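# Squeeze a hand grip trainer shut, hold, then release

## Task

Using a single hand, press the two bars of the grip trainer toward each other until they stop, keep them pressed there for several seconds without easing off, and then let the spring open them again. When you finish, the trainer must be standing upright on the table by itself; if only the robot is keeping it in that state, the goal is not met.

## Robot and tools

ROBOT. A single six-joint arm carries a five-finger right hand. Because there is one arm, every command row is one list of 14 numbers. The arm's motion trails commands by about 0.17 s. On each 1/30 s control step the commanded pose is clipped to within 100 mm and 16 degrees of the measured pose, so long moves may take several actions. Joint ranges are given in radians; the elbow cannot fully straighten.

FRAMES. Scene frame: origin on the table top under the arm base, +z up, +y to the left when facing along +x. Printed positions are in metres, orientation as quaternion wxyz, velocities in m/s and rad/s. The hand point sits 0.05 m in front of the palm, where index pad and thumb tip meet in a pinch. Its own axes: +z runs along the straightened fingers (which extend 0.06 to 0.07 m past the point), +y points out of the palm, +x runs across the palm toward the little finger. A wrist bracket on the little-finger side juts 0.03 m beyond the point along +y and 0.11 m across the palm and can collide with things.

ROW LAYOUT (all values in [-1, 1]): dx, dy, dz, rx, ry, rz, little, ring, middle, index, thumb_bend, thumb_turn, force_limit, speed.
- dx..rz: an offset, not a pose, expressed in the hand point's own axes and counted from the hand point pose shown in the most recent result (before any such result, or for a second call in one reply, from where the robot is when the action begins). Scale: 1.0 = 0.6 m or 180 degrees. rx, ry, rz form one rotation vector. Each row in an action is measured from that same reference, not from the row before. All-zero offsets drive the hand back to the reference; they are not a pause.
- Finger values are absolute targets: +1 straight/open, -1 curled into the palm. thumb_bend: +1 straight, -1 fully bent. thumb_turn: +1 beside the palm, -1 swung in front of it facing the fingers. A pinch is roughly index -0.22, thumb_bend -0.75, thumb_turn -0.57.
- force_limit: closing stops when fingertip load hits this; linear from about 0 N at -1 to 10 N at +1 (15 N for the two thumb motors). It never stops opening.
- speed: linear from nearly zero at -1 to full at +1; full travel then takes 0.6 s.

TOOLS.
- execute_actions {actions, pictures}: actions holds at most one item. Empty list: just report state. An item with rows (1 to 15 rows) and optional steps (up to 15, default 15): each row runs one step and the last repeats. An item with only steps (up to 300): a wait counted from the previous result, reply time included. pictures (boolean) turns camera images on or off. A refused call sends nothing.
- move {target, speed, stop_force}: target is one 14-number row, offsets measured as above; the hand point travels a straight path toward it, taking the shorter rotation. speed is the path's top speed in m/s, 0.002 to 0.5 (default 0.25); rotation limited to twice that in rad/s. Paths last 0.5 to 10 s and stop short if longer. The hand values are sent at the start. stop_force (9 to 40 N, optional, not allowed in the first 0.2 s) ends the path when the wrist sensor feels that much extra push against the motion for two steps; the hand then backs off two steps and holds. Measure it only on moves without rotation, use it with slow speeds, and omit it when pulling away from something you touch. The path does not avoid obstacles, and the real hand may lag, drift or overshoot speed.
- wait {seconds}: 0 to 10 s with no new commands.
- zoom_image {camera, region}: camera is cam_low (896x504) or cam_wrist (616x616); region [x0, y0, x1, y1] in pixels from the top-left, at most 504 by 504.
- show_instructions {}: shows the reference image(s) for the scene.
- finished_scene {scene}: ends the given scene (integer 1 or 2) and grades it; irreversible. A reply with no tool call also ends everything.

RESULTS. State line: hand point pose and velocities. Wrist force and Wrist torque: sensor readings in the hand point's axes, pointing from a touched surface back into the arm; offsets up to about 4 N, noise up to 2.4 N, saturation near 50 N; "no reading" is harmless. "pose unreachable" and HELD mark steps the clearance check altered or blocked. "Hand target" gives the pose now being driven toward. A move adds a "move:" line with its ending (done, off_target, moving, held, fault, contact) and limits (paced = clipped, held = some steps blocked, after which the arm may speed up), plus distance from target. Hand fields list six values in motor order: hand_measured (position on the target scale), hand_stopped_by (moving, target, force, stalled, fault), hand_load_n (fingertip load, positive when pushed open), hand_force_limit, hand_speed. Loads falling near 0 mean a lost grip.

HAND BEHAVIOUR. A motor moves only when its target changes by at least 0.01, then locks when done; locks resist at least 15 N. To squeeze harder, raise force_limit and send a target more closed than hand_measured; to release, send one more open. Resending identical numbers keeps the grip. Turn the thumb in front of the palm before reaching; a full-hand wrap fits objects 0.035 to 0.08 m wide, lying across the palm on the wrist side of the point. Close slowly (speed -0.9 or lower) for gentle grips.

AVOID. Knocking anything off the table fails the job. Contact torque over a joint's limit (141 N m for the big three, 26.3 N m for the wrist joints) or any outside force of 150 N halts the arm for 10 s. The arm is stiff: aiming even slightly past a firm contact can fault. Long holding heats motors; warnings start at 70 °C and brakes engage at 85 °C. Avoid drops, slips, slams and hard pushes, and leave the trainer upright and released before finishing.

Each tool is called after "Call:" by a JSON object that holds its "op" and its "data".

Reference images:

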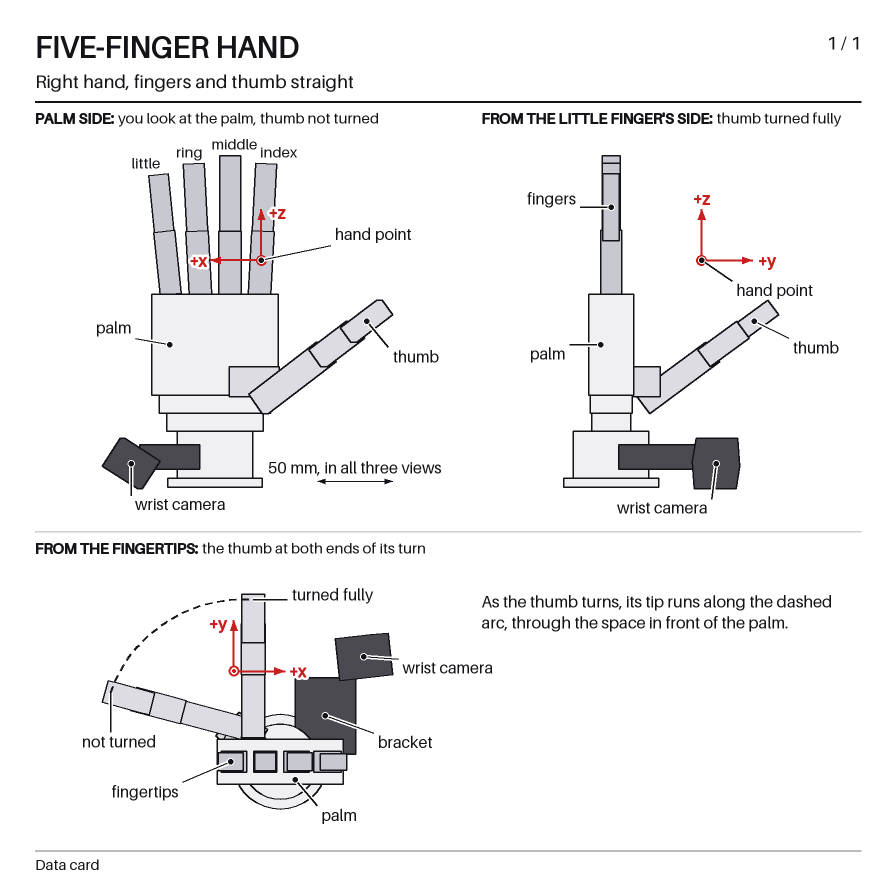

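## Session

Call:
{"op": "execute_actions", "data": {"actions": []}}

Scene clock: 0.00 s of 4800.00 s.
end_effector_position=(+0.6597, +0.4501, +0.2308) hand_measured=(+1.000, +1.000, +1.000, +1.000, +1.000, +1.000) hand_load_n=(+0.0, +0.0, +0.0, +0.0, +0.0, +0.0) hand_stopped_by=(target, target, target, target, target, target) hand_force_limit=0.00 hand_speed=-0.80 end_effector_quat_wxyz=(+0.611, +0.421, +0.667, +0.065) end_effector_velocity=(-0.000, +0.000, +0.001) end_effector_angular_velocity=(-0.001, +0.000, +0.001)
Joint positions: [ 0.837 -0.613  0.903  0.337  2.639 -0.316]
Joint velocities: [ 0.    -0.001 -0.     0.001 -0.    -0.001]
Motor temperatures (°C, as the motors report them): [27 29 30 31 32 34]
Wrist force (N, on the end effector, along its own x y z axes, offset not removed): no reading
Wrist torque (N m, same axes, about the end effector's origin, offset not removed): no reading
Hand target: +0.660, +0.450, +0.231; +0.611, +0.421, +0.667, +0.065

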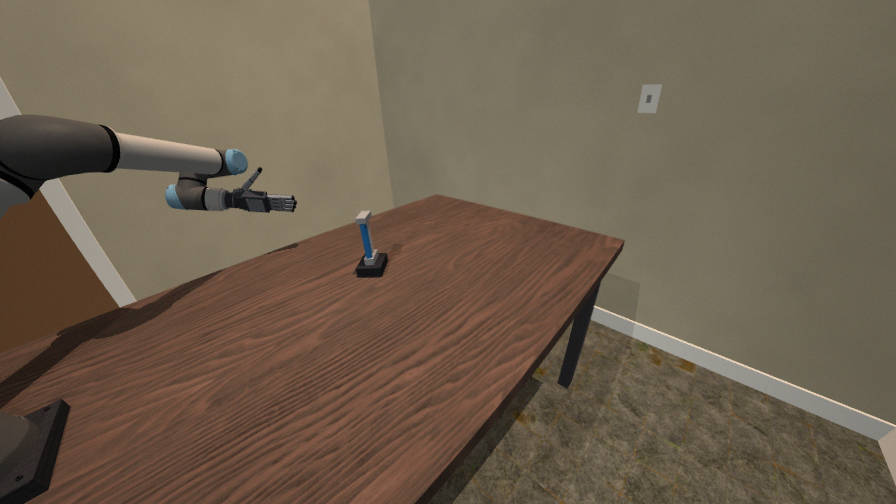

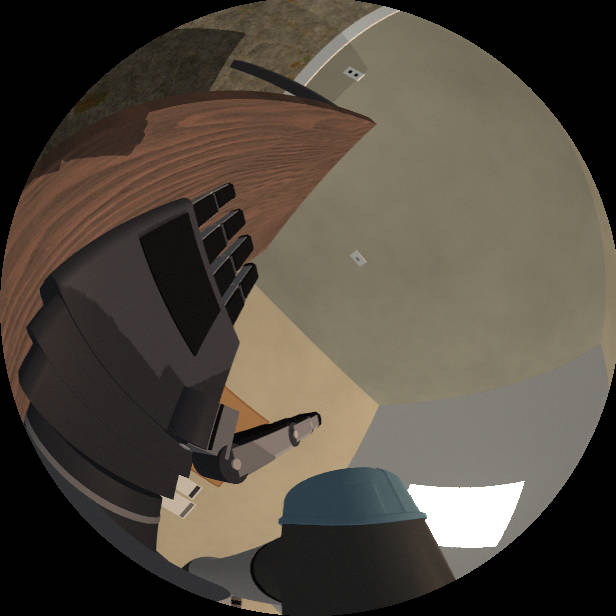

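Call:
{"op": "zoom_image", "data": {"camera": "cam_low", "region": [320, 190, 430, 290]}}

Region (320, 190, 430, 290) of cam_low's 896x504 image, scaled by 4.582, with more detail than that image has; it fills the top 458 rows of this view, and the rest is white.

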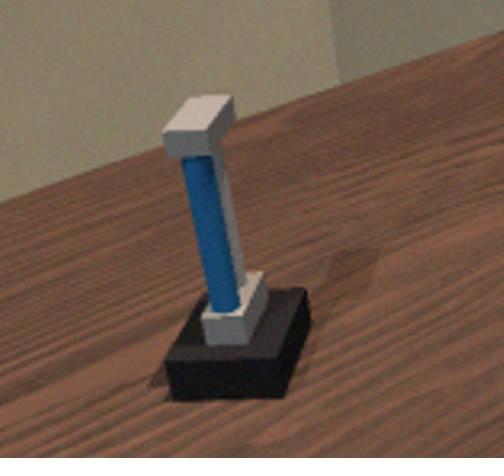

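Call:
{"op": "move", "data": {"target": [-0.148,-0.384,0.138,0.080,-0.111,-0.196,1,1,1,1,1,-1,0,0.5]}}

Call:
{"op": "zoom_image", "data": {"camera": "cam_wrist", "region": [100, 50, 500, 450]}}

Scene clock: 44.30 s of 4800.00 s.
end_effector_position=(+0.6119, +0.2110, +0.1397) hand_measured=(+1.000, +1.000, +1.000, +1.000, +1.000, -1.000) hand_load_n=(+0.0, +0.0, +0.0, +0.0, +0.0, +0.0) hand_stopped_by=(target, target, target, target, target, target) hand_force_limit=0.00 hand_speed=0.50 end_effector_quat_wxyz=(+0.649, +0.278, +0.652, -0.277) end_effector_velocity=(+0.000, -0.001, -0.001) end_effector_angular_velocity=(-0.015, -0.012, +0.009)
Joint positions: [ 0.597 -0.865  1.742 -0.716  2.835 -1.413]
Joint velocities: [-0.005 -0.007  0.031 -0.096 -0.011 -0.069]
Motor temperatures (°C, as the motors report them): [27 29 30 31 32 34]
Wrist force (N, on the end effector, along its own x y z axes, offset not removed): [2.8 1.9 -0.8]
Wrist torque (N m, same axes, about the end effector's origin, offset not removed): [0.15 -0.50 0.27]
Hand target: +0.612, +0.211, +0.140; +0.650, +0.277, +0.651, -0.277
Off the commanded pose: 0.000 m, 0 deg.
After step 90, 38.97 s passed at rest.
move: done
camera_calibration (this result's frames):
cam_wrist: T_world_to_cam=[[0.739189, 0.664523, 0.109587, -0.604032], [-0.442707, 0.35679, 0.822625, 0.0769917], [0.507553, -0.65659, 0.557924, -0.123859], [0, 0, 0, 1]] pos_world=[0.543444, 0.292598, 0.071963]

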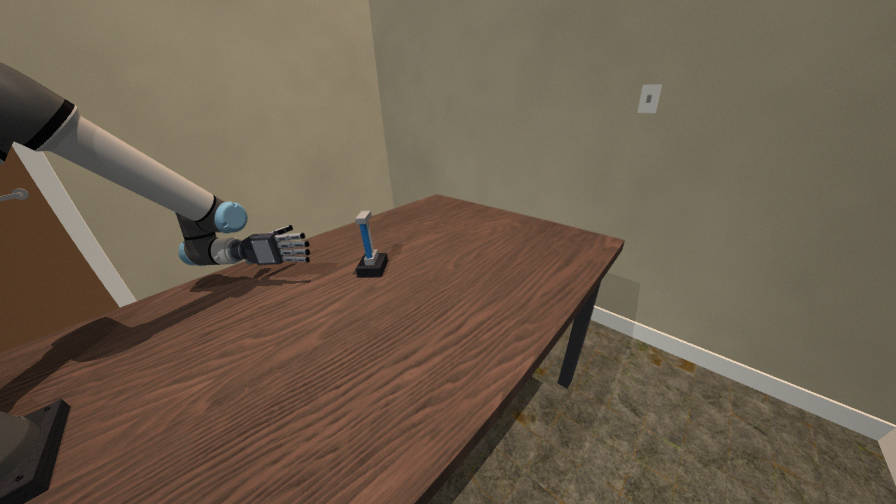

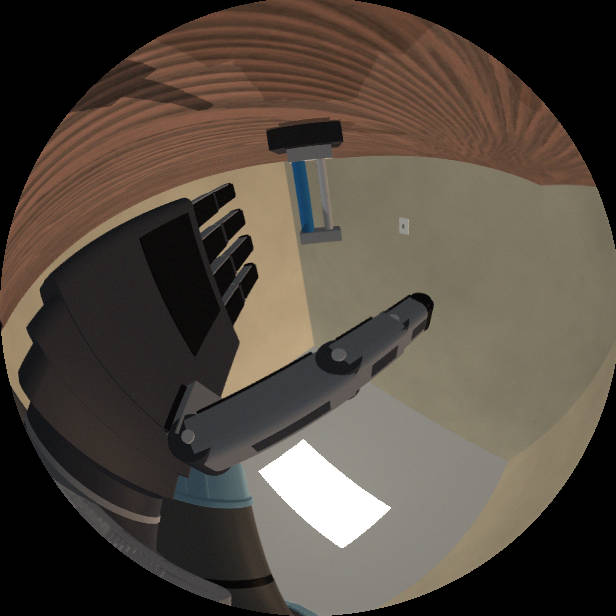

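Region (100, 50, 500, 450) of cam_wrist's 616x616 image, scaled by 1.260, with more detail than that image has.

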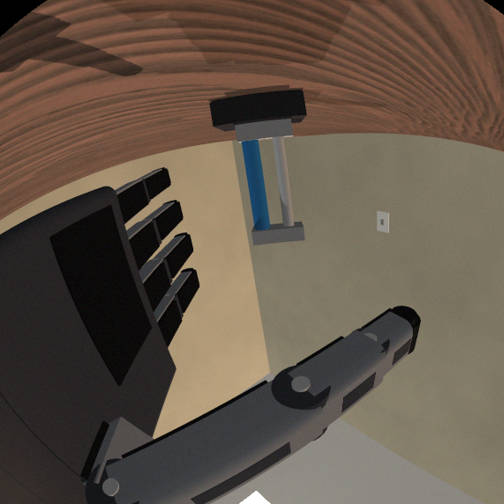

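Call:
{"op": "zoom_image", "data": {"camera": "cam_wrist", "region": [240, 110, 380, 250]}}

Region (240, 110, 380, 250) of cam_wrist's 616x616 image, scaled by 3.600, with more detail than that image has.

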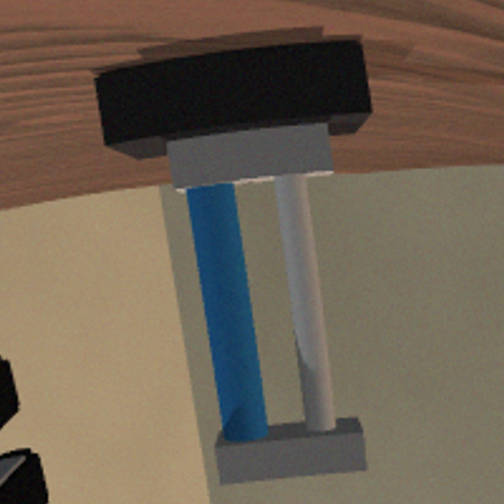

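Call:
{"op": "move", "data": {"target": [0.013,0.033,0.3,0,0,0,1,1,1,1,1,-1,0,0.5], "speed": 0.15}}

Scene clock: 72.10 s of 4800.00 s.
end_effector_position=(+0.7507, +0.0949, +0.1311) hand_measured=(+1.000, +1.000, +1.000, +1.000, +1.000, -1.000) hand_load_n=(+0.0, +0.0, +0.0, +0.0, +0.0, +0.0) hand_stopped_by=(target, target, target, target, target, target) hand_force_limit=0.00 hand_speed=0.50 end_effector_quat_wxyz=(+0.649, +0.278, +0.652, -0.277) end_effector_velocity=(+0.002, -0.001, -0.000) end_effector_angular_velocity=(-0.000, -0.000, +0.000)
Joint positions: [ 0.312 -0.759  1.576 -0.73   2.551 -1.494]
Joint velocities: [-0.003  0.003 -0.006  0.002 -0.003 -0.001]
Motor temperatures (°C, as the motors report them): [27 29 30 31 32 34]
Wrist force (N, on the end effector, along its own x y z axes, offset not removed): [-0.6 3.5 -2.4]
Wrist torque (N m, same axes, about the end effector's origin, offset not removed): [0.49 0.27 0.01]
Hand target: +0.751, +0.095, +0.131; +0.649, +0.278, +0.652, -0.277
Off the commanded pose: 0.000 m, 0 deg.
After step 90, 23.00 s passed at rest.
move: done
camera_calibration (this result's frames):
cam_wrist: T_world_to_cam=[[0.739177, 0.664545, 0.109533, -0.628494], [-0.442756, 0.356904, 0.822549, 0.186903], [0.507528, -0.656506, 0.558046, -0.265665], [0, 0, 0, 1]] pos_world=[0.682153, 0.176546, 0.0633576]

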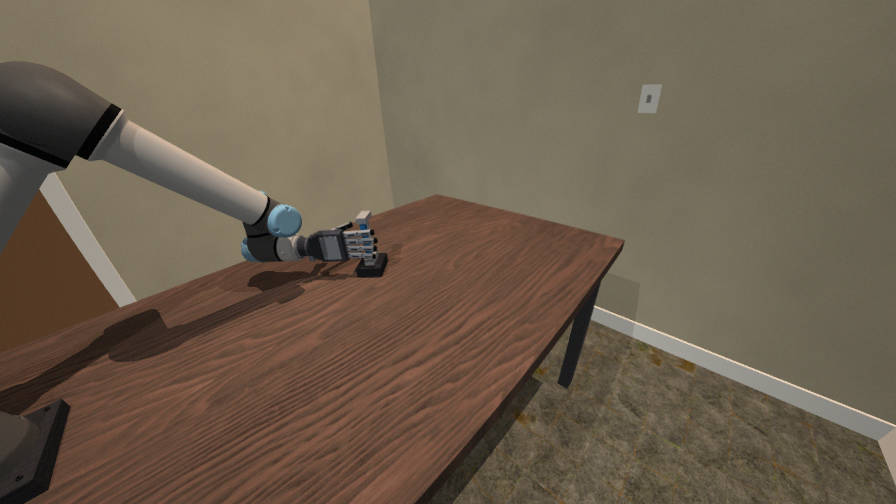

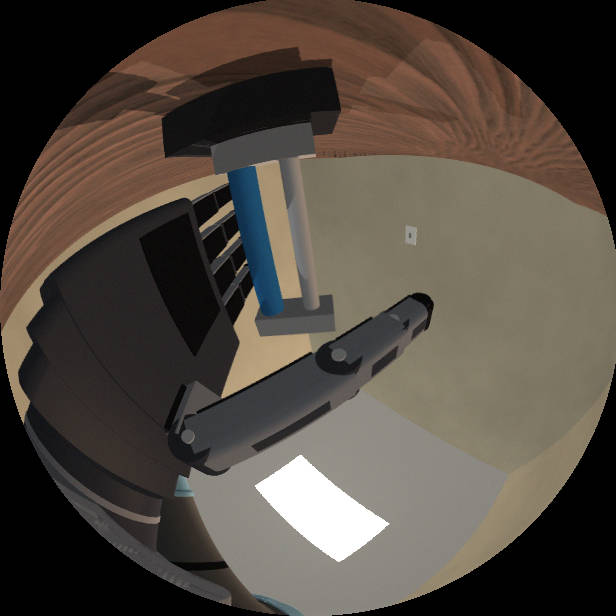

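Call:
{"op": "move", "data": {"target": [0,-0.004,0.08,0,0,0,1,1,1,1,1,-1,0,0.5], "speed": 0.04}}

Scene clock: 86.67 s of 4800.00 s.
end_effector_position=(+0.7820, +0.0588, +0.1309) hand_measured=(+1.000, +1.000, +1.000, +1.000, +1.000, -1.000) hand_load_n=(+0.0, +0.0, +0.0, +0.0, +0.0, +0.0) hand_stopped_by=(target, target, target, target, target, target) hand_force_limit=0.00 hand_speed=0.50 end_effector_quat_wxyz=(+0.649, +0.278, +0.652, -0.277) end_effector_velocity=(+0.002, -0.002, -0.000) end_effector_angular_velocity=(-0.000, +0.000, -0.000)
Joint positions: [ 0.242 -0.729  1.521 -0.713  2.482 -1.504]
Joint velocities: [-0.003  0.002 -0.003  0.001 -0.003 -0.   ]
Motor temperatures (°C, as the motors report them): [27 29 30 31 32 34]
Wrist force (N, on the end effector, along its own x y z axes, offset not removed): [0.7 4.0 -1.3]
Wrist torque (N m, same axes, about the end effector's origin, offset not removed): [0.89 0.00 0.03]
Hand target: +0.782, +0.059, +0.131; +0.649, +0.278, +0.652, -0.277
Off the commanded pose: 0.000 m, 0 deg.
After step 90, 9.97 s passed at rest.
move: done
camera_calibration (this result's frames):
cam_wrist: T_world_to_cam=[[0.739176, 0.664549, 0.109513, -0.627627], [-0.442763, 0.356936, 0.822531, 0.213858], [0.507523, -0.656484, 0.558076, -0.305163], [0, 0, 0, 1]] pos_world=[0.713493, 0.140421, 0.0631329]

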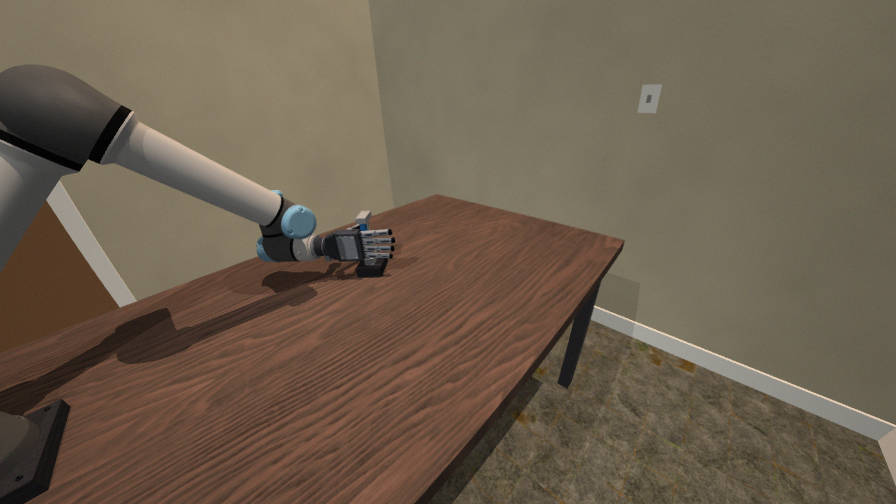

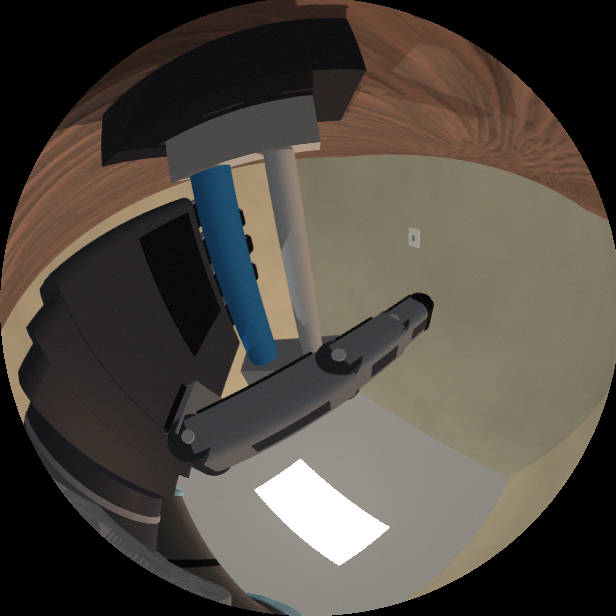

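Call:
{"op": "move", "data": {"target": [0,0.006,0.012,0,0,0,-1,-1,-1,-1,1,-1,1,-0.6], "speed": 0.02}}

Scene clock: 94.20 s of 4800.00 s.
end_effector_position=(+0.7896, +0.0561, +0.1309) hand_measured=(-1.000, -1.000, -1.000, -1.000, +1.000, -1.000) hand_load_n=(+0.0, +0.0, +0.5, +0.0, +0.0, +0.0) hand_stopped_by=(target, target, target, target, target, target) hand_force_limit=1.00 hand_speed=-0.60 end_effector_quat_wxyz=(+0.649, +0.278, +0.652, -0.277) end_effector_velocity=(-0.000, +0.000, -0.000) end_effector_angular_velocity=(-0.001, +0.001, +0.000)
Joint positions: [ 0.236 -0.718  1.498 -0.701  2.476 -1.505]
Joint velocities: [ 0.    -0.     0.    -0.     0.    -0.001]
Motor temperatures (°C, as the motors report them): [27 29 30 31 32 34]
Wrist force (N, on the end effector, along its own x y z axes, offset not removed): [-0.8 5.2 -1.5]
Wrist torque (N m, same axes, about the end effector's origin, offset not removed): [0.88 0.15 0.03]
Hand target: +0.790, +0.056, +0.131; +0.649, +0.278, +0.652, -0.277
Off the commanded pose: 0.000 m, 0 deg.
After step 90, 1.27 s passed at rest.
move: done
camera_calibration (this result's frames):
cam_wrist: T_world_to_cam=[[0.739171, 0.664556, 0.109506, -0.631425], [-0.442761, 0.356935, 0.822533, 0.218218], [0.507533, -0.656477, 0.558076, -0.310783], [0, 0, 0, 1]] pos_world=[0.721082, 0.137706, 0.0630933]

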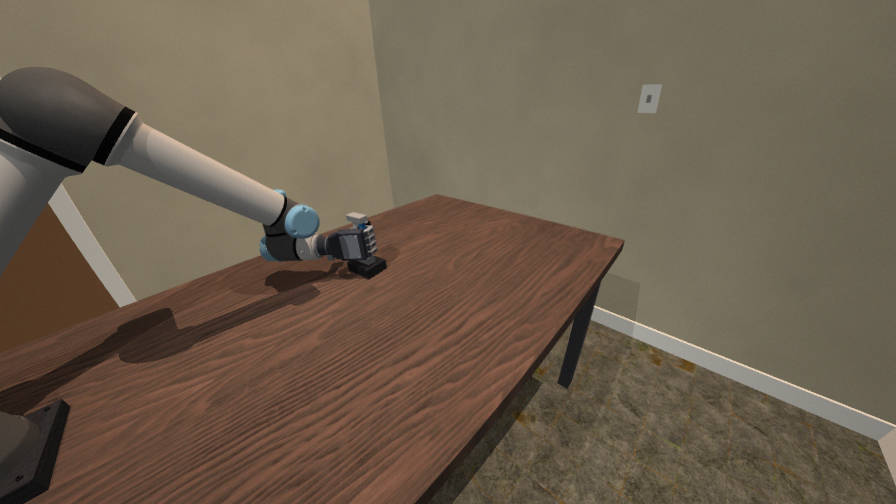

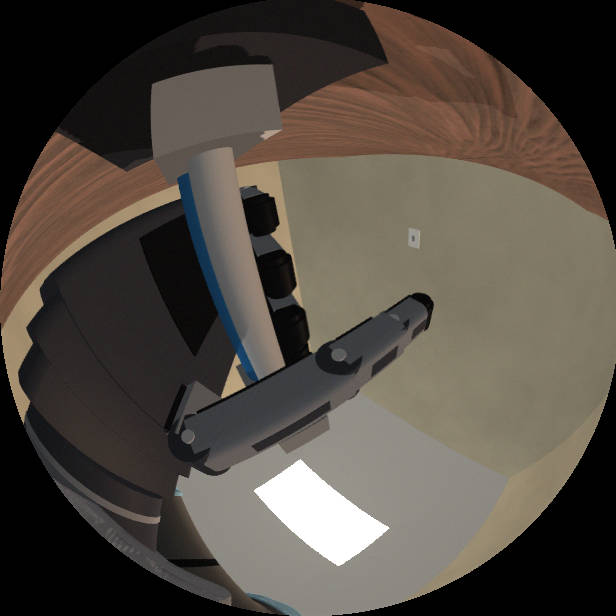

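Call:
{"op": "move", "data": {"target": [0,-0.008,0,0,0,0,1,1,1,1,1,-1,1,-0.3], "speed": 0.02}}

Call:
{"op": "zoom_image", "data": {"camera": "cam_low", "region": [300, 190, 420, 290]}}

Scene clock: 102.00 s of 4800.00 s.
end_effector_position=(+0.7861, +0.0528, +0.1309) hand_measured=(+1.000, +1.000, +1.000, +1.000, +1.000, -1.000) hand_load_n=(+0.0, +0.0, +0.0, +0.0, +0.0, +0.0) hand_stopped_by=(target, target, target, target, target, target) hand_force_limit=1.00 hand_speed=-0.30 end_effector_quat_wxyz=(+0.649, +0.278, +0.652, -0.277) end_effector_velocity=(-0.000, -0.000, -0.000) end_effector_angular_velocity=(+0.001, -0.001, -0.001)
Joint positions: [ 0.231 -0.725  1.514 -0.711  2.471 -1.505]
Joint velocities: [-0.     0.     0.    -0.     0.     0.002]
Motor temperatures (°C, as the motors report them): [27 29 30 31 32 34]
Wrist force (N, on the end effector, along its own x y z axes, offset not removed): [0.6 5.4 -2.8]
Wrist torque (N m, same axes, about the end effector's origin, offset not removed): [0.74 -0.06 0.24]
Hand target: +0.786, +0.053, +0.131; +0.649, +0.278, +0.652, -0.277
Off the commanded pose: 0.000 m, 0 deg.
After step 90, 2.80 s passed at rest.
move: done
camera_calibration (this result's frames):
cam_wrist: T_world_to_cam=[[0.73917, 0.664557, 0.109504, -0.626657], [-0.442761, 0.356937, 0.822532, 0.217873], [0.507533, -0.656475, 0.558077, -0.311213], [0, 0, 0, 1]] pos_world=[0.717623, 0.134379, 0.0630951]

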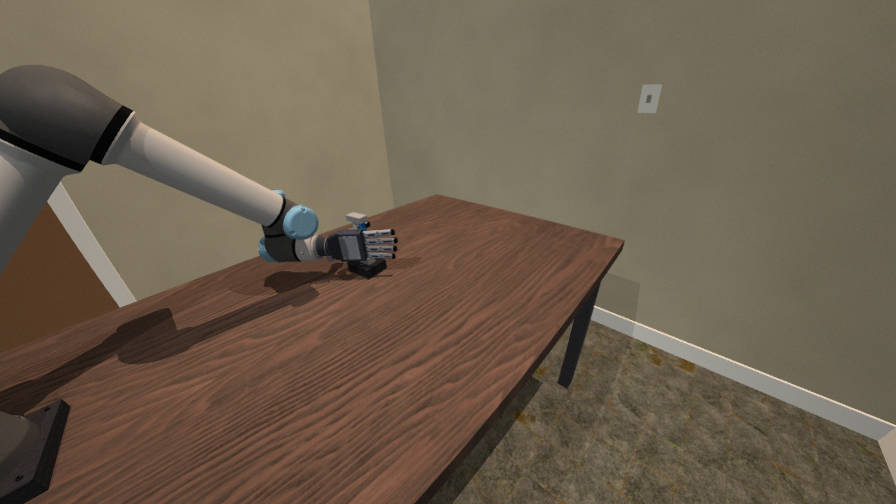

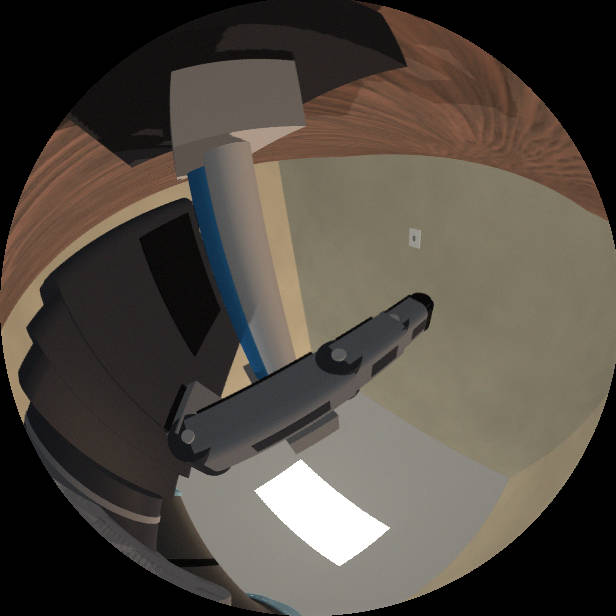

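Region (300, 190, 420, 290) of cam_low's 896x504 image, scaled by 4.200, with more detail than that image has.

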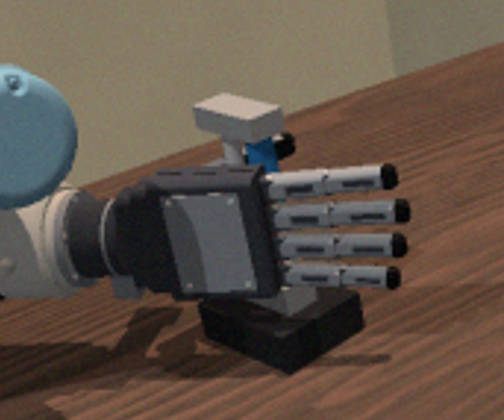

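Call:
{"op": "move", "data": {"target": [0,0.006,0,0,0,0,-0.1,-0.1,-0.1,-0.1,-1,-1,1,-0.7], "speed": 0.02}}

Call:
{"op": "zoom_image", "data": {"camera": "cam_low", "region": [300, 190, 420, 290]}}

Scene clock: 125.03 s of 4800.00 s.
end_effector_position=(+0.7887, +0.0553, +0.1309) hand_measured=(-0.100, -0.100, -0.100, -0.100, -0.702, -1.000) hand_load_n=(+0.0, +0.0, +0.0, +0.0, +1.5, +0.5) hand_stopped_by=(target, target, target, target, moving, target) hand_force_limit=1.00 hand_speed=-0.70 end_effector_quat_wxyz=(+0.649, +0.278, +0.652, -0.277) end_effector_velocity=(+0.000, -0.000, +0.000) end_effector_angular_velocity=(+0.000, -0.001, +0.000)
Joint positions: [ 0.235 -0.72   1.502 -0.704  2.475 -1.505]
Joint velocities: [-0. -0. -0. -0. -0.  0.]
Motor temperatures (°C, as the motors report them): [27 29 30 31 32 34]
Wrist force (N, on the end effector, along its own x y z axes, offset not removed): [-1.1 1.9 -1.1]
Wrist torque (N m, same axes, about the end effector's origin, offset not removed): [0.15 -0.02 0.04]
Hand target: +0.789, +0.055, +0.131; +0.649, +0.278, +0.652, -0.277
Off the commanded pose: 0.000 m, 0 deg.
After step 90, 14.53 s passed at rest.
move: moving (no rest 5 s after the path's end)
camera_calibration (this result's frames):
cam_wrist: T_world_to_cam=[[0.739161, 0.664566, 0.109512, -0.630235], [-0.442771, 0.356927, 0.822531, 0.218136], [0.507538, -0.656471, 0.558078, -0.31089], [0, 0, 0, 1]] pos_world=[0.720217, 0.136884, 0.0630953]

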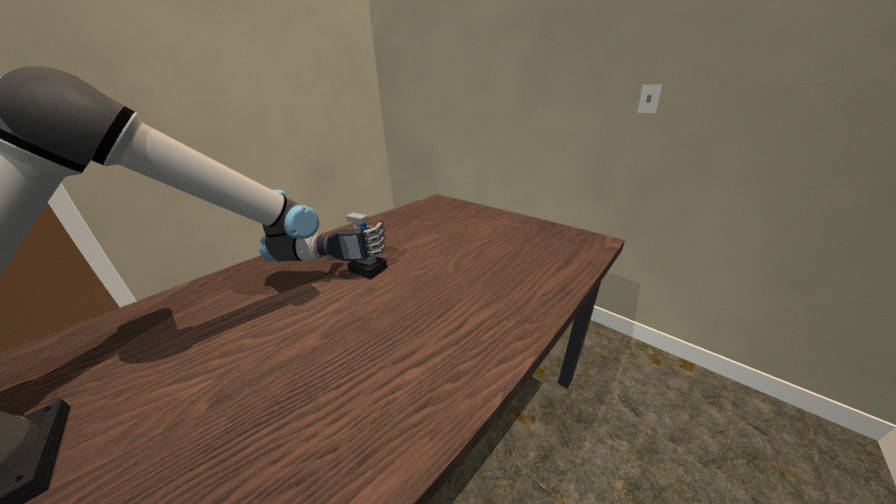

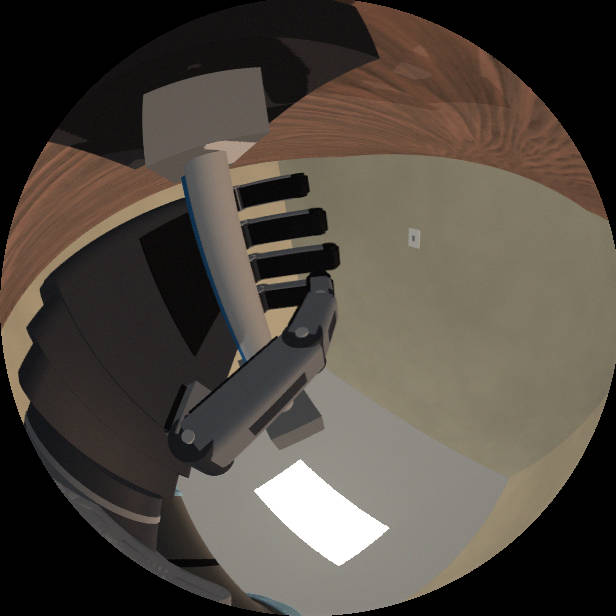

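Region (300, 190, 420, 290) of cam_low's 896x504 image, scaled by 4.200, with more detail than that image has.

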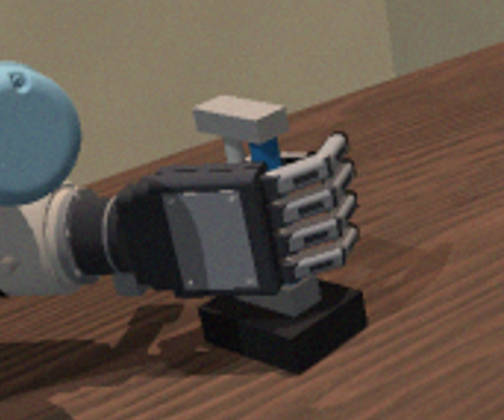

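Thumb is now backstopping the grey bar; close the fingers.

Call:
{"op": "move", "data": {"target": [0,0,0,0,0,0,-1,-1,-1,-1,-1,-1,1,-0.7]}}

Call:
{"op": "zoom_image", "data": {"camera": "cam_low", "region": [300, 190, 420, 290]}}

Scene clock: 132.07 s of 4800.00 s.
end_effector_position=(+0.7887, +0.0553, +0.1308) hand_measured=(-1.000, -1.000, -0.240, -0.292, -0.998, -1.000) hand_load_n=(+2.0, +0.5, +9.0, +11.0, +3.0, -3.0) hand_stopped_by=(target, target, force, force, target, target) hand_force_limit=1.00 hand_speed=-0.70 end_effector_quat_wxyz=(+0.649, +0.278, +0.652, -0.277) end_effector_velocity=(-0.000, -0.000, +0.001) end_effector_angular_velocity=(+0.001, -0.001, +0.000)
Joint positions: [ 0.235 -0.72   1.502 -0.704  2.475 -1.505]
Joint velocities: [-0.    -0.001  0.    -0.    -0.     0.001]
Motor temperatures (°C, as the motors report them): [27 29 30 31 32 34]
Wrist force (N, on the end effector, along its own x y z axes, offset not removed): [3.1 -0.5 3.6]
Wrist torque (N m, same axes, about the end effector's origin, offset not removed): [-0.39 -0.59 0.20]
Hand target: +0.789, +0.055, +0.131; +0.649, +0.278, +0.652, -0.277
Off the commanded pose: 0.000 m, 0 deg.
After step 130, 0.63 s passed at rest.
move: done
camera_calibration (this result's frames):
cam_wrist: T_world_to_cam=[[0.739181, 0.664551, 0.109468, -0.630229], [-0.442719, 0.356942, 0.822553, 0.218121], [0.507554, -0.656479, 0.558054, -0.310888], [0, 0, 0, 1]] pos_world=[0.720212, 0.136871, 0.0630667]

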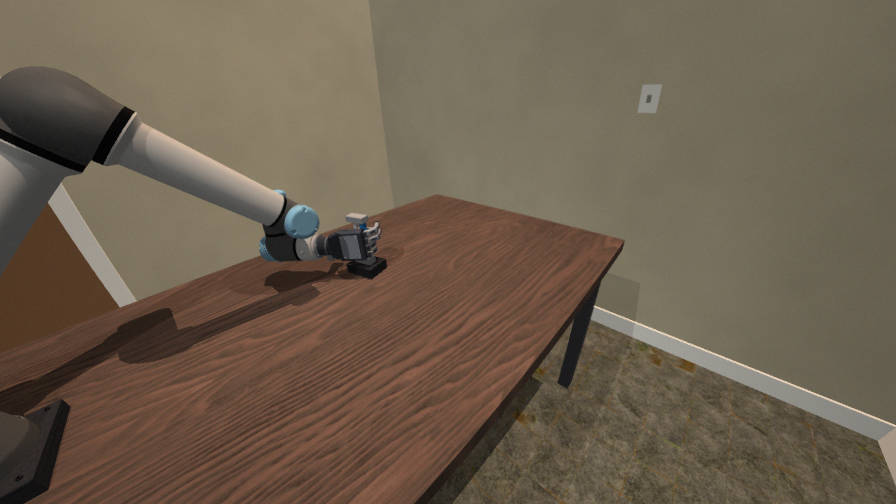

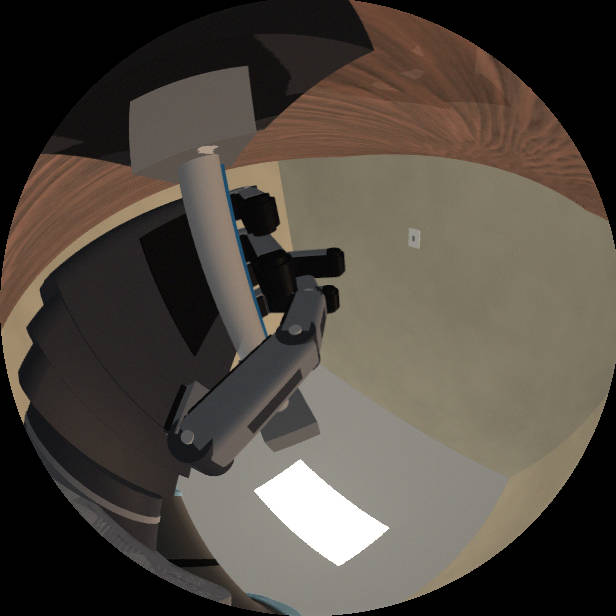

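Region (300, 190, 420, 290) of cam_low's 896x504 image, scaled by 4.200, with more detail than that image has.

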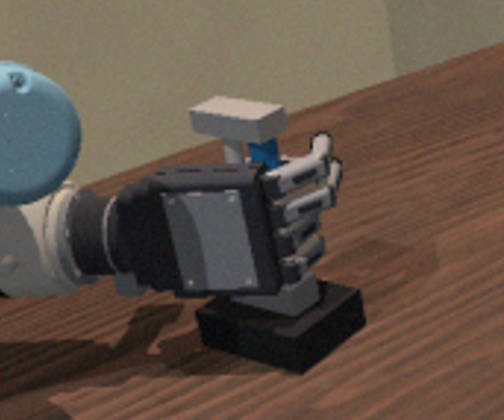

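Call:
{"op": "move", "data": {"target": [-0.006,-0.005,0,0,0,0,1,1,1,1,0.3,-1,1,0], "speed": 0.02}}

Call:
{"op": "move", "data": {"target": [0,-0.092,0.013,0.25,0,0,1,1,1,1,0.3,-1,1,0], "speed": 0.15}}

Call:
{"op": "zoom_image", "data": {"camera": "cam_low", "region": [300, 190, 420, 290]}}

Scene clock: 161.30 s of 4800.00 s.
end_effector_position=(+0.7866, +0.0532, +0.1345) hand_measured=(+1.000, +1.000, +1.000, +1.000, +0.300, -1.000) hand_load_n=(+0.0, +0.0, +0.0, +0.0, +0.0, +0.0) hand_stopped_by=(target, target, target, target, target, target) hand_force_limit=1.00 hand_speed=0.00 end_effector_quat_wxyz=(+0.649, +0.278, +0.652, -0.277) end_effector_velocity=(-0.000, -0.000, -0.000) end_effector_angular_velocity=(-0.001, +0.001, -0.000)
Joint positions: [ 0.232 -0.73   1.511 -0.703  2.471 -1.505]
Joint velocities: [-0.     0.     0.     0.     0.    -0.001]
Motor temperatures (°C, as the motors report them): [27 29 30 31 32 34]
Wrist force (N, on the end effector, along its own x y z axes, offset not removed): [-2.0 1.1 0.6]
Wrist torque (N m, same axes, about the end effector's origin, offset not removed): [0.16 0.28 -0.33]
Hand target: +0.787, +0.053, +0.134; +0.649, +0.278, +0.652, -0.277
Off the commanded pose: 0.000 m, 0 deg.
After step 90, 24.73 s passed at rest.
move: done
camera_calibration (this result's frames):
cam_wrist: T_world_to_cam=[[0.739182, 0.664551, 0.109466, -0.627645], [-0.442718, 0.356944, 0.822552, 0.214951], [0.507554, -0.656478, 0.558054, -0.313182], [0, 0, 0, 1]] pos_world=[0.718064, 0.134779, 0.0666697]

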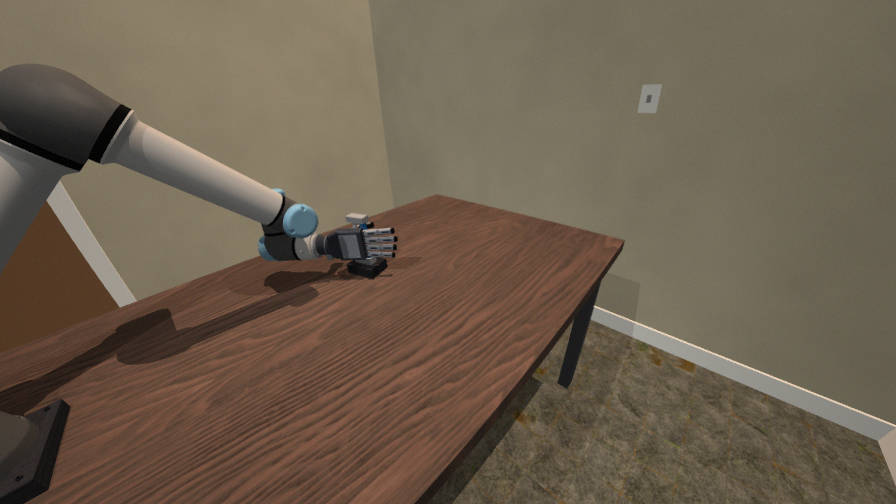

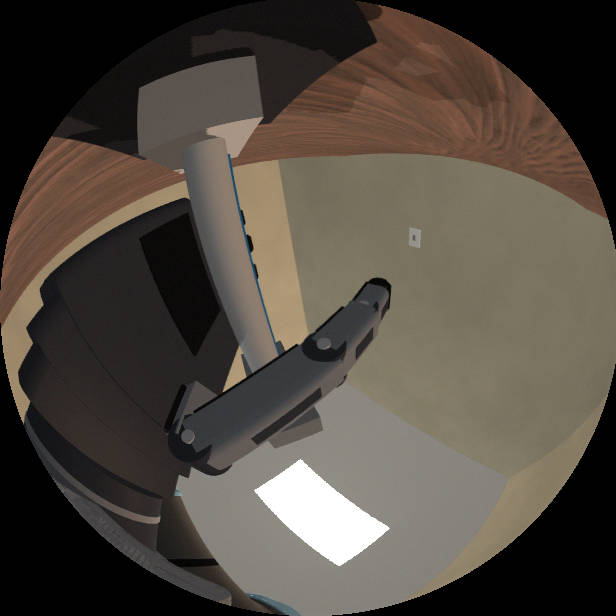

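Scene clock: 164.73 s of 4800.00 s.
end_effector_position=(+0.7521, +0.0093, +0.1342) hand_measured=(+1.000, +1.000, +1.000, +1.000, +0.300, -1.000) hand_load_n=(+0.0, +0.0, +0.0, +0.0, +0.0, +0.0) hand_stopped_by=(target, target, target, target, target, target) hand_force_limit=1.00 hand_speed=0.00 end_effector_quat_wxyz=(+0.494, +0.504, +0.495, -0.506) end_effector_velocity=(-0.000, -0.000, -0.001) end_effector_angular_velocity=(+0.025, +0.001, +0.003)
Joint positions: [ 0.309 -0.486  1.005 -0.69   3.34  -1.769]
Joint velocities: [ 0.    -0.037  0.067 -0.156  0.002 -0.125]
Motor temperatures (°C, as the motors report them): [27 29 30 31 32 34]
Wrist force (N, on the end effector, along its own x y z axes, offset not removed): [-0.7 4.3 0.1]
Wrist torque (N m, same axes, about the end effector's origin, offset not removed): [0.34 0.30 0.07]
Hand target: +0.752, +0.009, +0.134; +0.493, +0.505, +0.496, -0.505
Off the commanded pose: 0.000 m, 0 deg.
move: done
camera_calibration (this result's frames):
cam_wrist: T_world_to_cam=[[0.992874, -0.0530975, 0.106681, -0.756733], [-0.0576247, 0.569675, 0.819847, -0.0757122], [-0.104306, -0.820153, 0.562556, 0.136762], [0, 0, 0, 1]] pos_world=[0.761243, 0.115116, 0.0658657]

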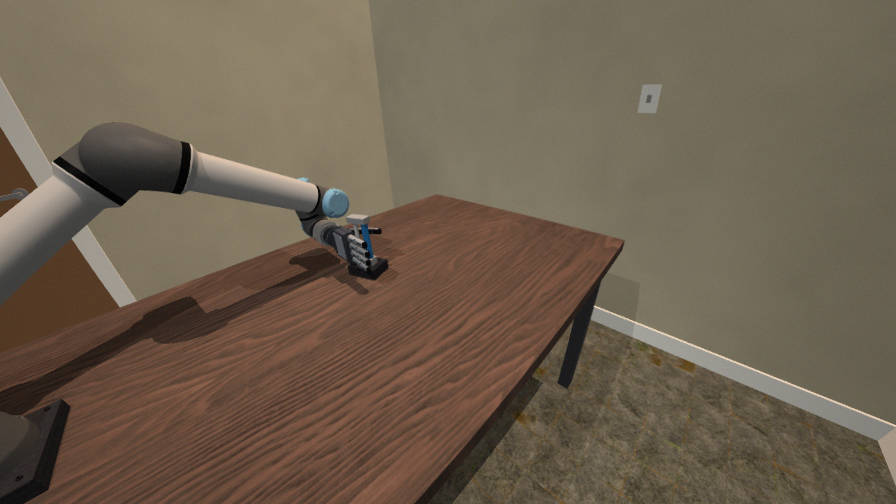

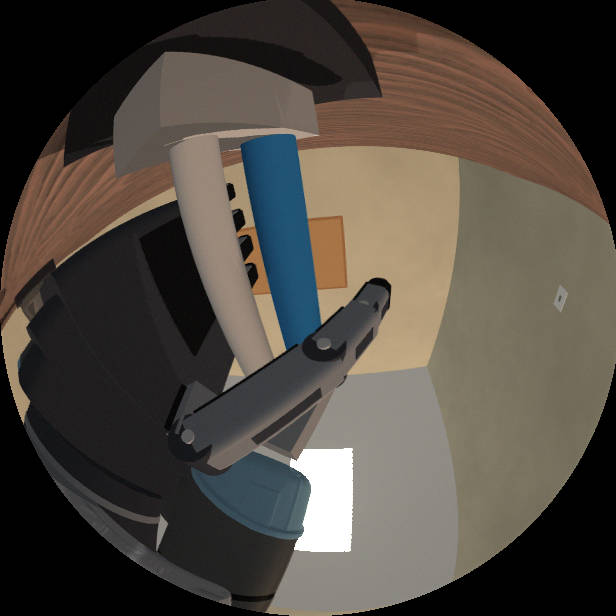

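Region (300, 190, 420, 290) of cam_low's 896x504 image, scaled by 4.200, with more detail than that image has.

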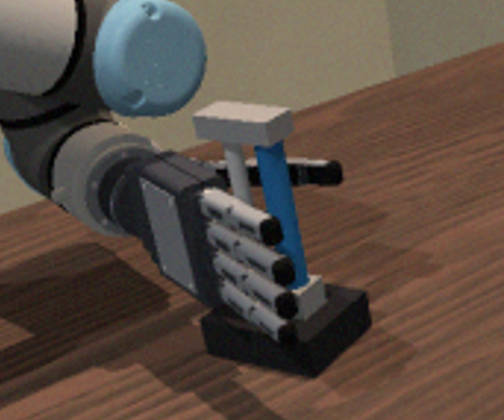

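Call:
{"op": "move", "data": {"target": [0,0.015,0,0,0,0,1,1,1,1,0.3,-1,1,-0.6], "speed": 0.02}}

Call:
{"op": "move", "data": {"target": [0,0,0,0,0,0,-1,-1,-1,-1,0.3,-1,1,-0.6]}}

Call:
{"op": "zoom_image", "data": {"camera": "cam_low", "region": [300, 190, 420, 290]}}

Scene clock: 170.13 s of 4800.00 s.
end_effector_position=(+0.7608, +0.0091, +0.1342) hand_measured=(+1.000, +1.000, +1.000, +1.000, +0.300, -1.000) hand_load_n=(+0.0, +0.0, +0.0, +0.0, +0.0, +0.0) hand_stopped_by=(target, target, target, target, target, target) hand_force_limit=1.00 hand_speed=-0.60 end_effector_quat_wxyz=(+0.494, +0.504, +0.495, -0.506) end_effector_velocity=(+0.003, +0.000, +0.001) end_effector_angular_velocity=(-0.003, -0.003, -0.001)
Joint positions: [ 0.307 -0.467  0.965 -0.674  3.337 -1.774]
Joint velocities: [-0.001  0.01  -0.022  0.025 -0.     0.016]
Motor temperatures (°C, as the motors report them): [27 29 30 31 32 34]
Wrist force (N, on the end effector, along its own x y z axes, offset not removed): [-1.9 -2.4 4.2]
Wrist torque (N m, same axes, about the end effector's origin, offset not removed): [-0.71 0.14 0.02]
Hand target: +0.761, +0.009, +0.134; +0.494, +0.504, +0.495, -0.506
Off the commanded pose: 0.000 m, 0 deg.
After step 90, 1.63 s passed at rest.
move: done
camera_calibration (this result's frames):
cam_wrist: T_world_to_cam=[[0.992886, -0.0529592, 0.10664, -0.765372], [-0.0577227, 0.569251, 0.820135, -0.075039], [-0.104139, -0.820456, 0.562145, 0.137456], [0, 0, 0, 1]] pos_world=[0.769911, 0.114959, 0.0658911]

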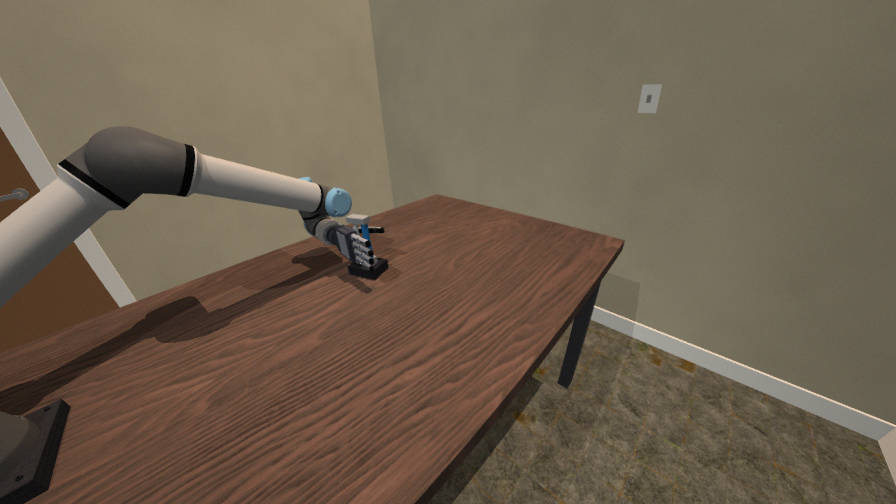

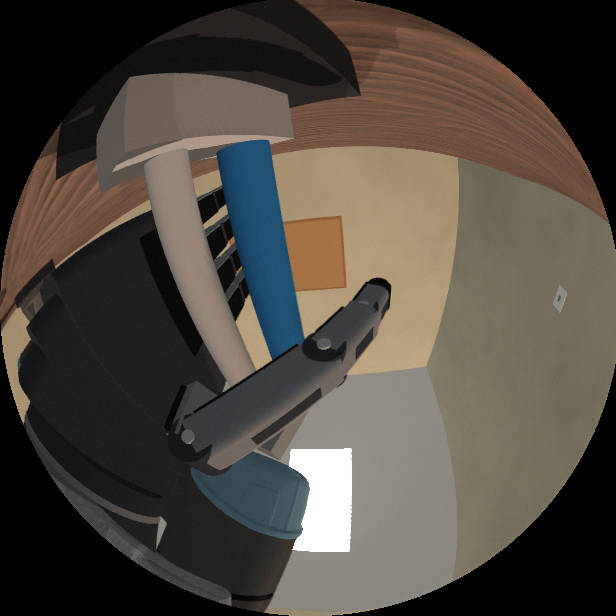

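Scene clock: 173.40 s of 4800.00 s.
end_effector_position=(+0.7608, +0.0091, +0.1342) hand_measured=(-1.000, -1.000, -1.000, -1.000, +0.300, -1.000) hand_load_n=(+0.0, +2.0, +1.0, +0.5, +0.0, -0.5) hand_stopped_by=(target, target, target, target, target, target) hand_force_limit=1.00 hand_speed=-0.60 end_effector_quat_wxyz=(+0.494, +0.504, +0.495, -0.506) end_effector_velocity=(+0.000, +0.000, +0.000) end_effector_angular_velocity=(+0.000, -0.001, +0.000)
Joint positions: [ 0.307 -0.467  0.965 -0.674  3.337 -1.774]
Joint velocities: [ 0. -0. -0. -0. -0. -0.]
Motor temperatures (°C, as the motors report them): [27 29 30 31 32 34]
Wrist force (N, on the end effector, along its own x y z axes, offset not removed): [-2.1 0.2 -2.3]
Wrist torque (N m, same axes, about the end effector's origin, offset not removed): [-0.11 0.37 -0.16]
Hand target: +0.761, +0.009, +0.134; +0.494, +0.504, +0.495, -0.506
Off the commanded pose: 0.000 m, 0 deg.
move: done
camera_calibration (this result's frames):
cam_wrist: T_world_to_cam=[[0.992885, -0.0529304, 0.106667, -0.765378], [-0.0577621, 0.569247, 0.820135, -0.0750264], [-0.10413, -0.820461, 0.562139, 0.13746], [0, 0, 0, 1]] pos_world=[0.769913, 0.114977, 0.065901]

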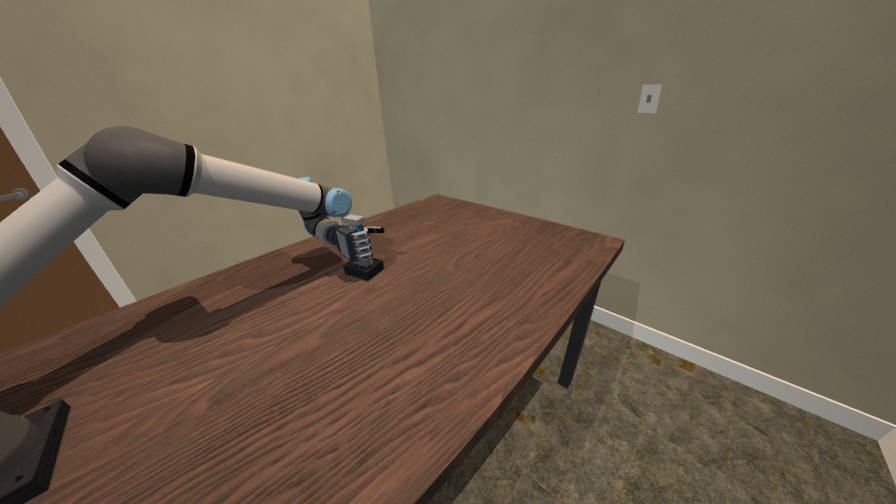

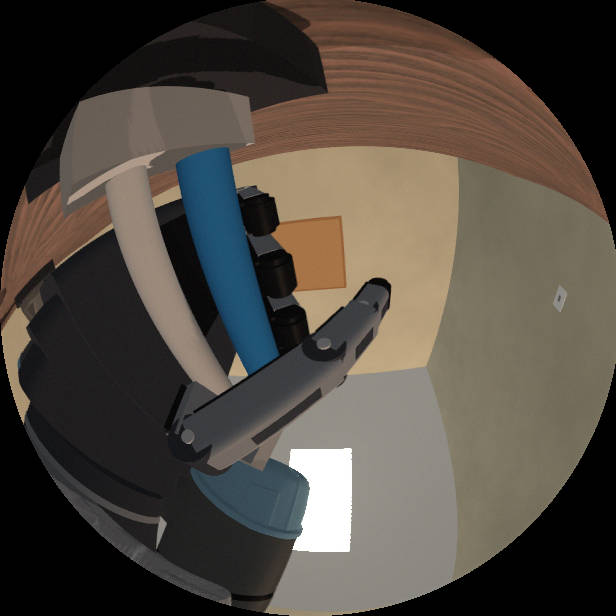

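Region (300, 190, 420, 290) of cam_low's 896x504 image, scaled by 4.200, with more detail than that image has.

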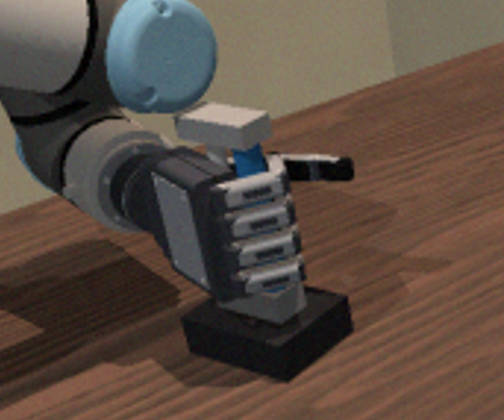

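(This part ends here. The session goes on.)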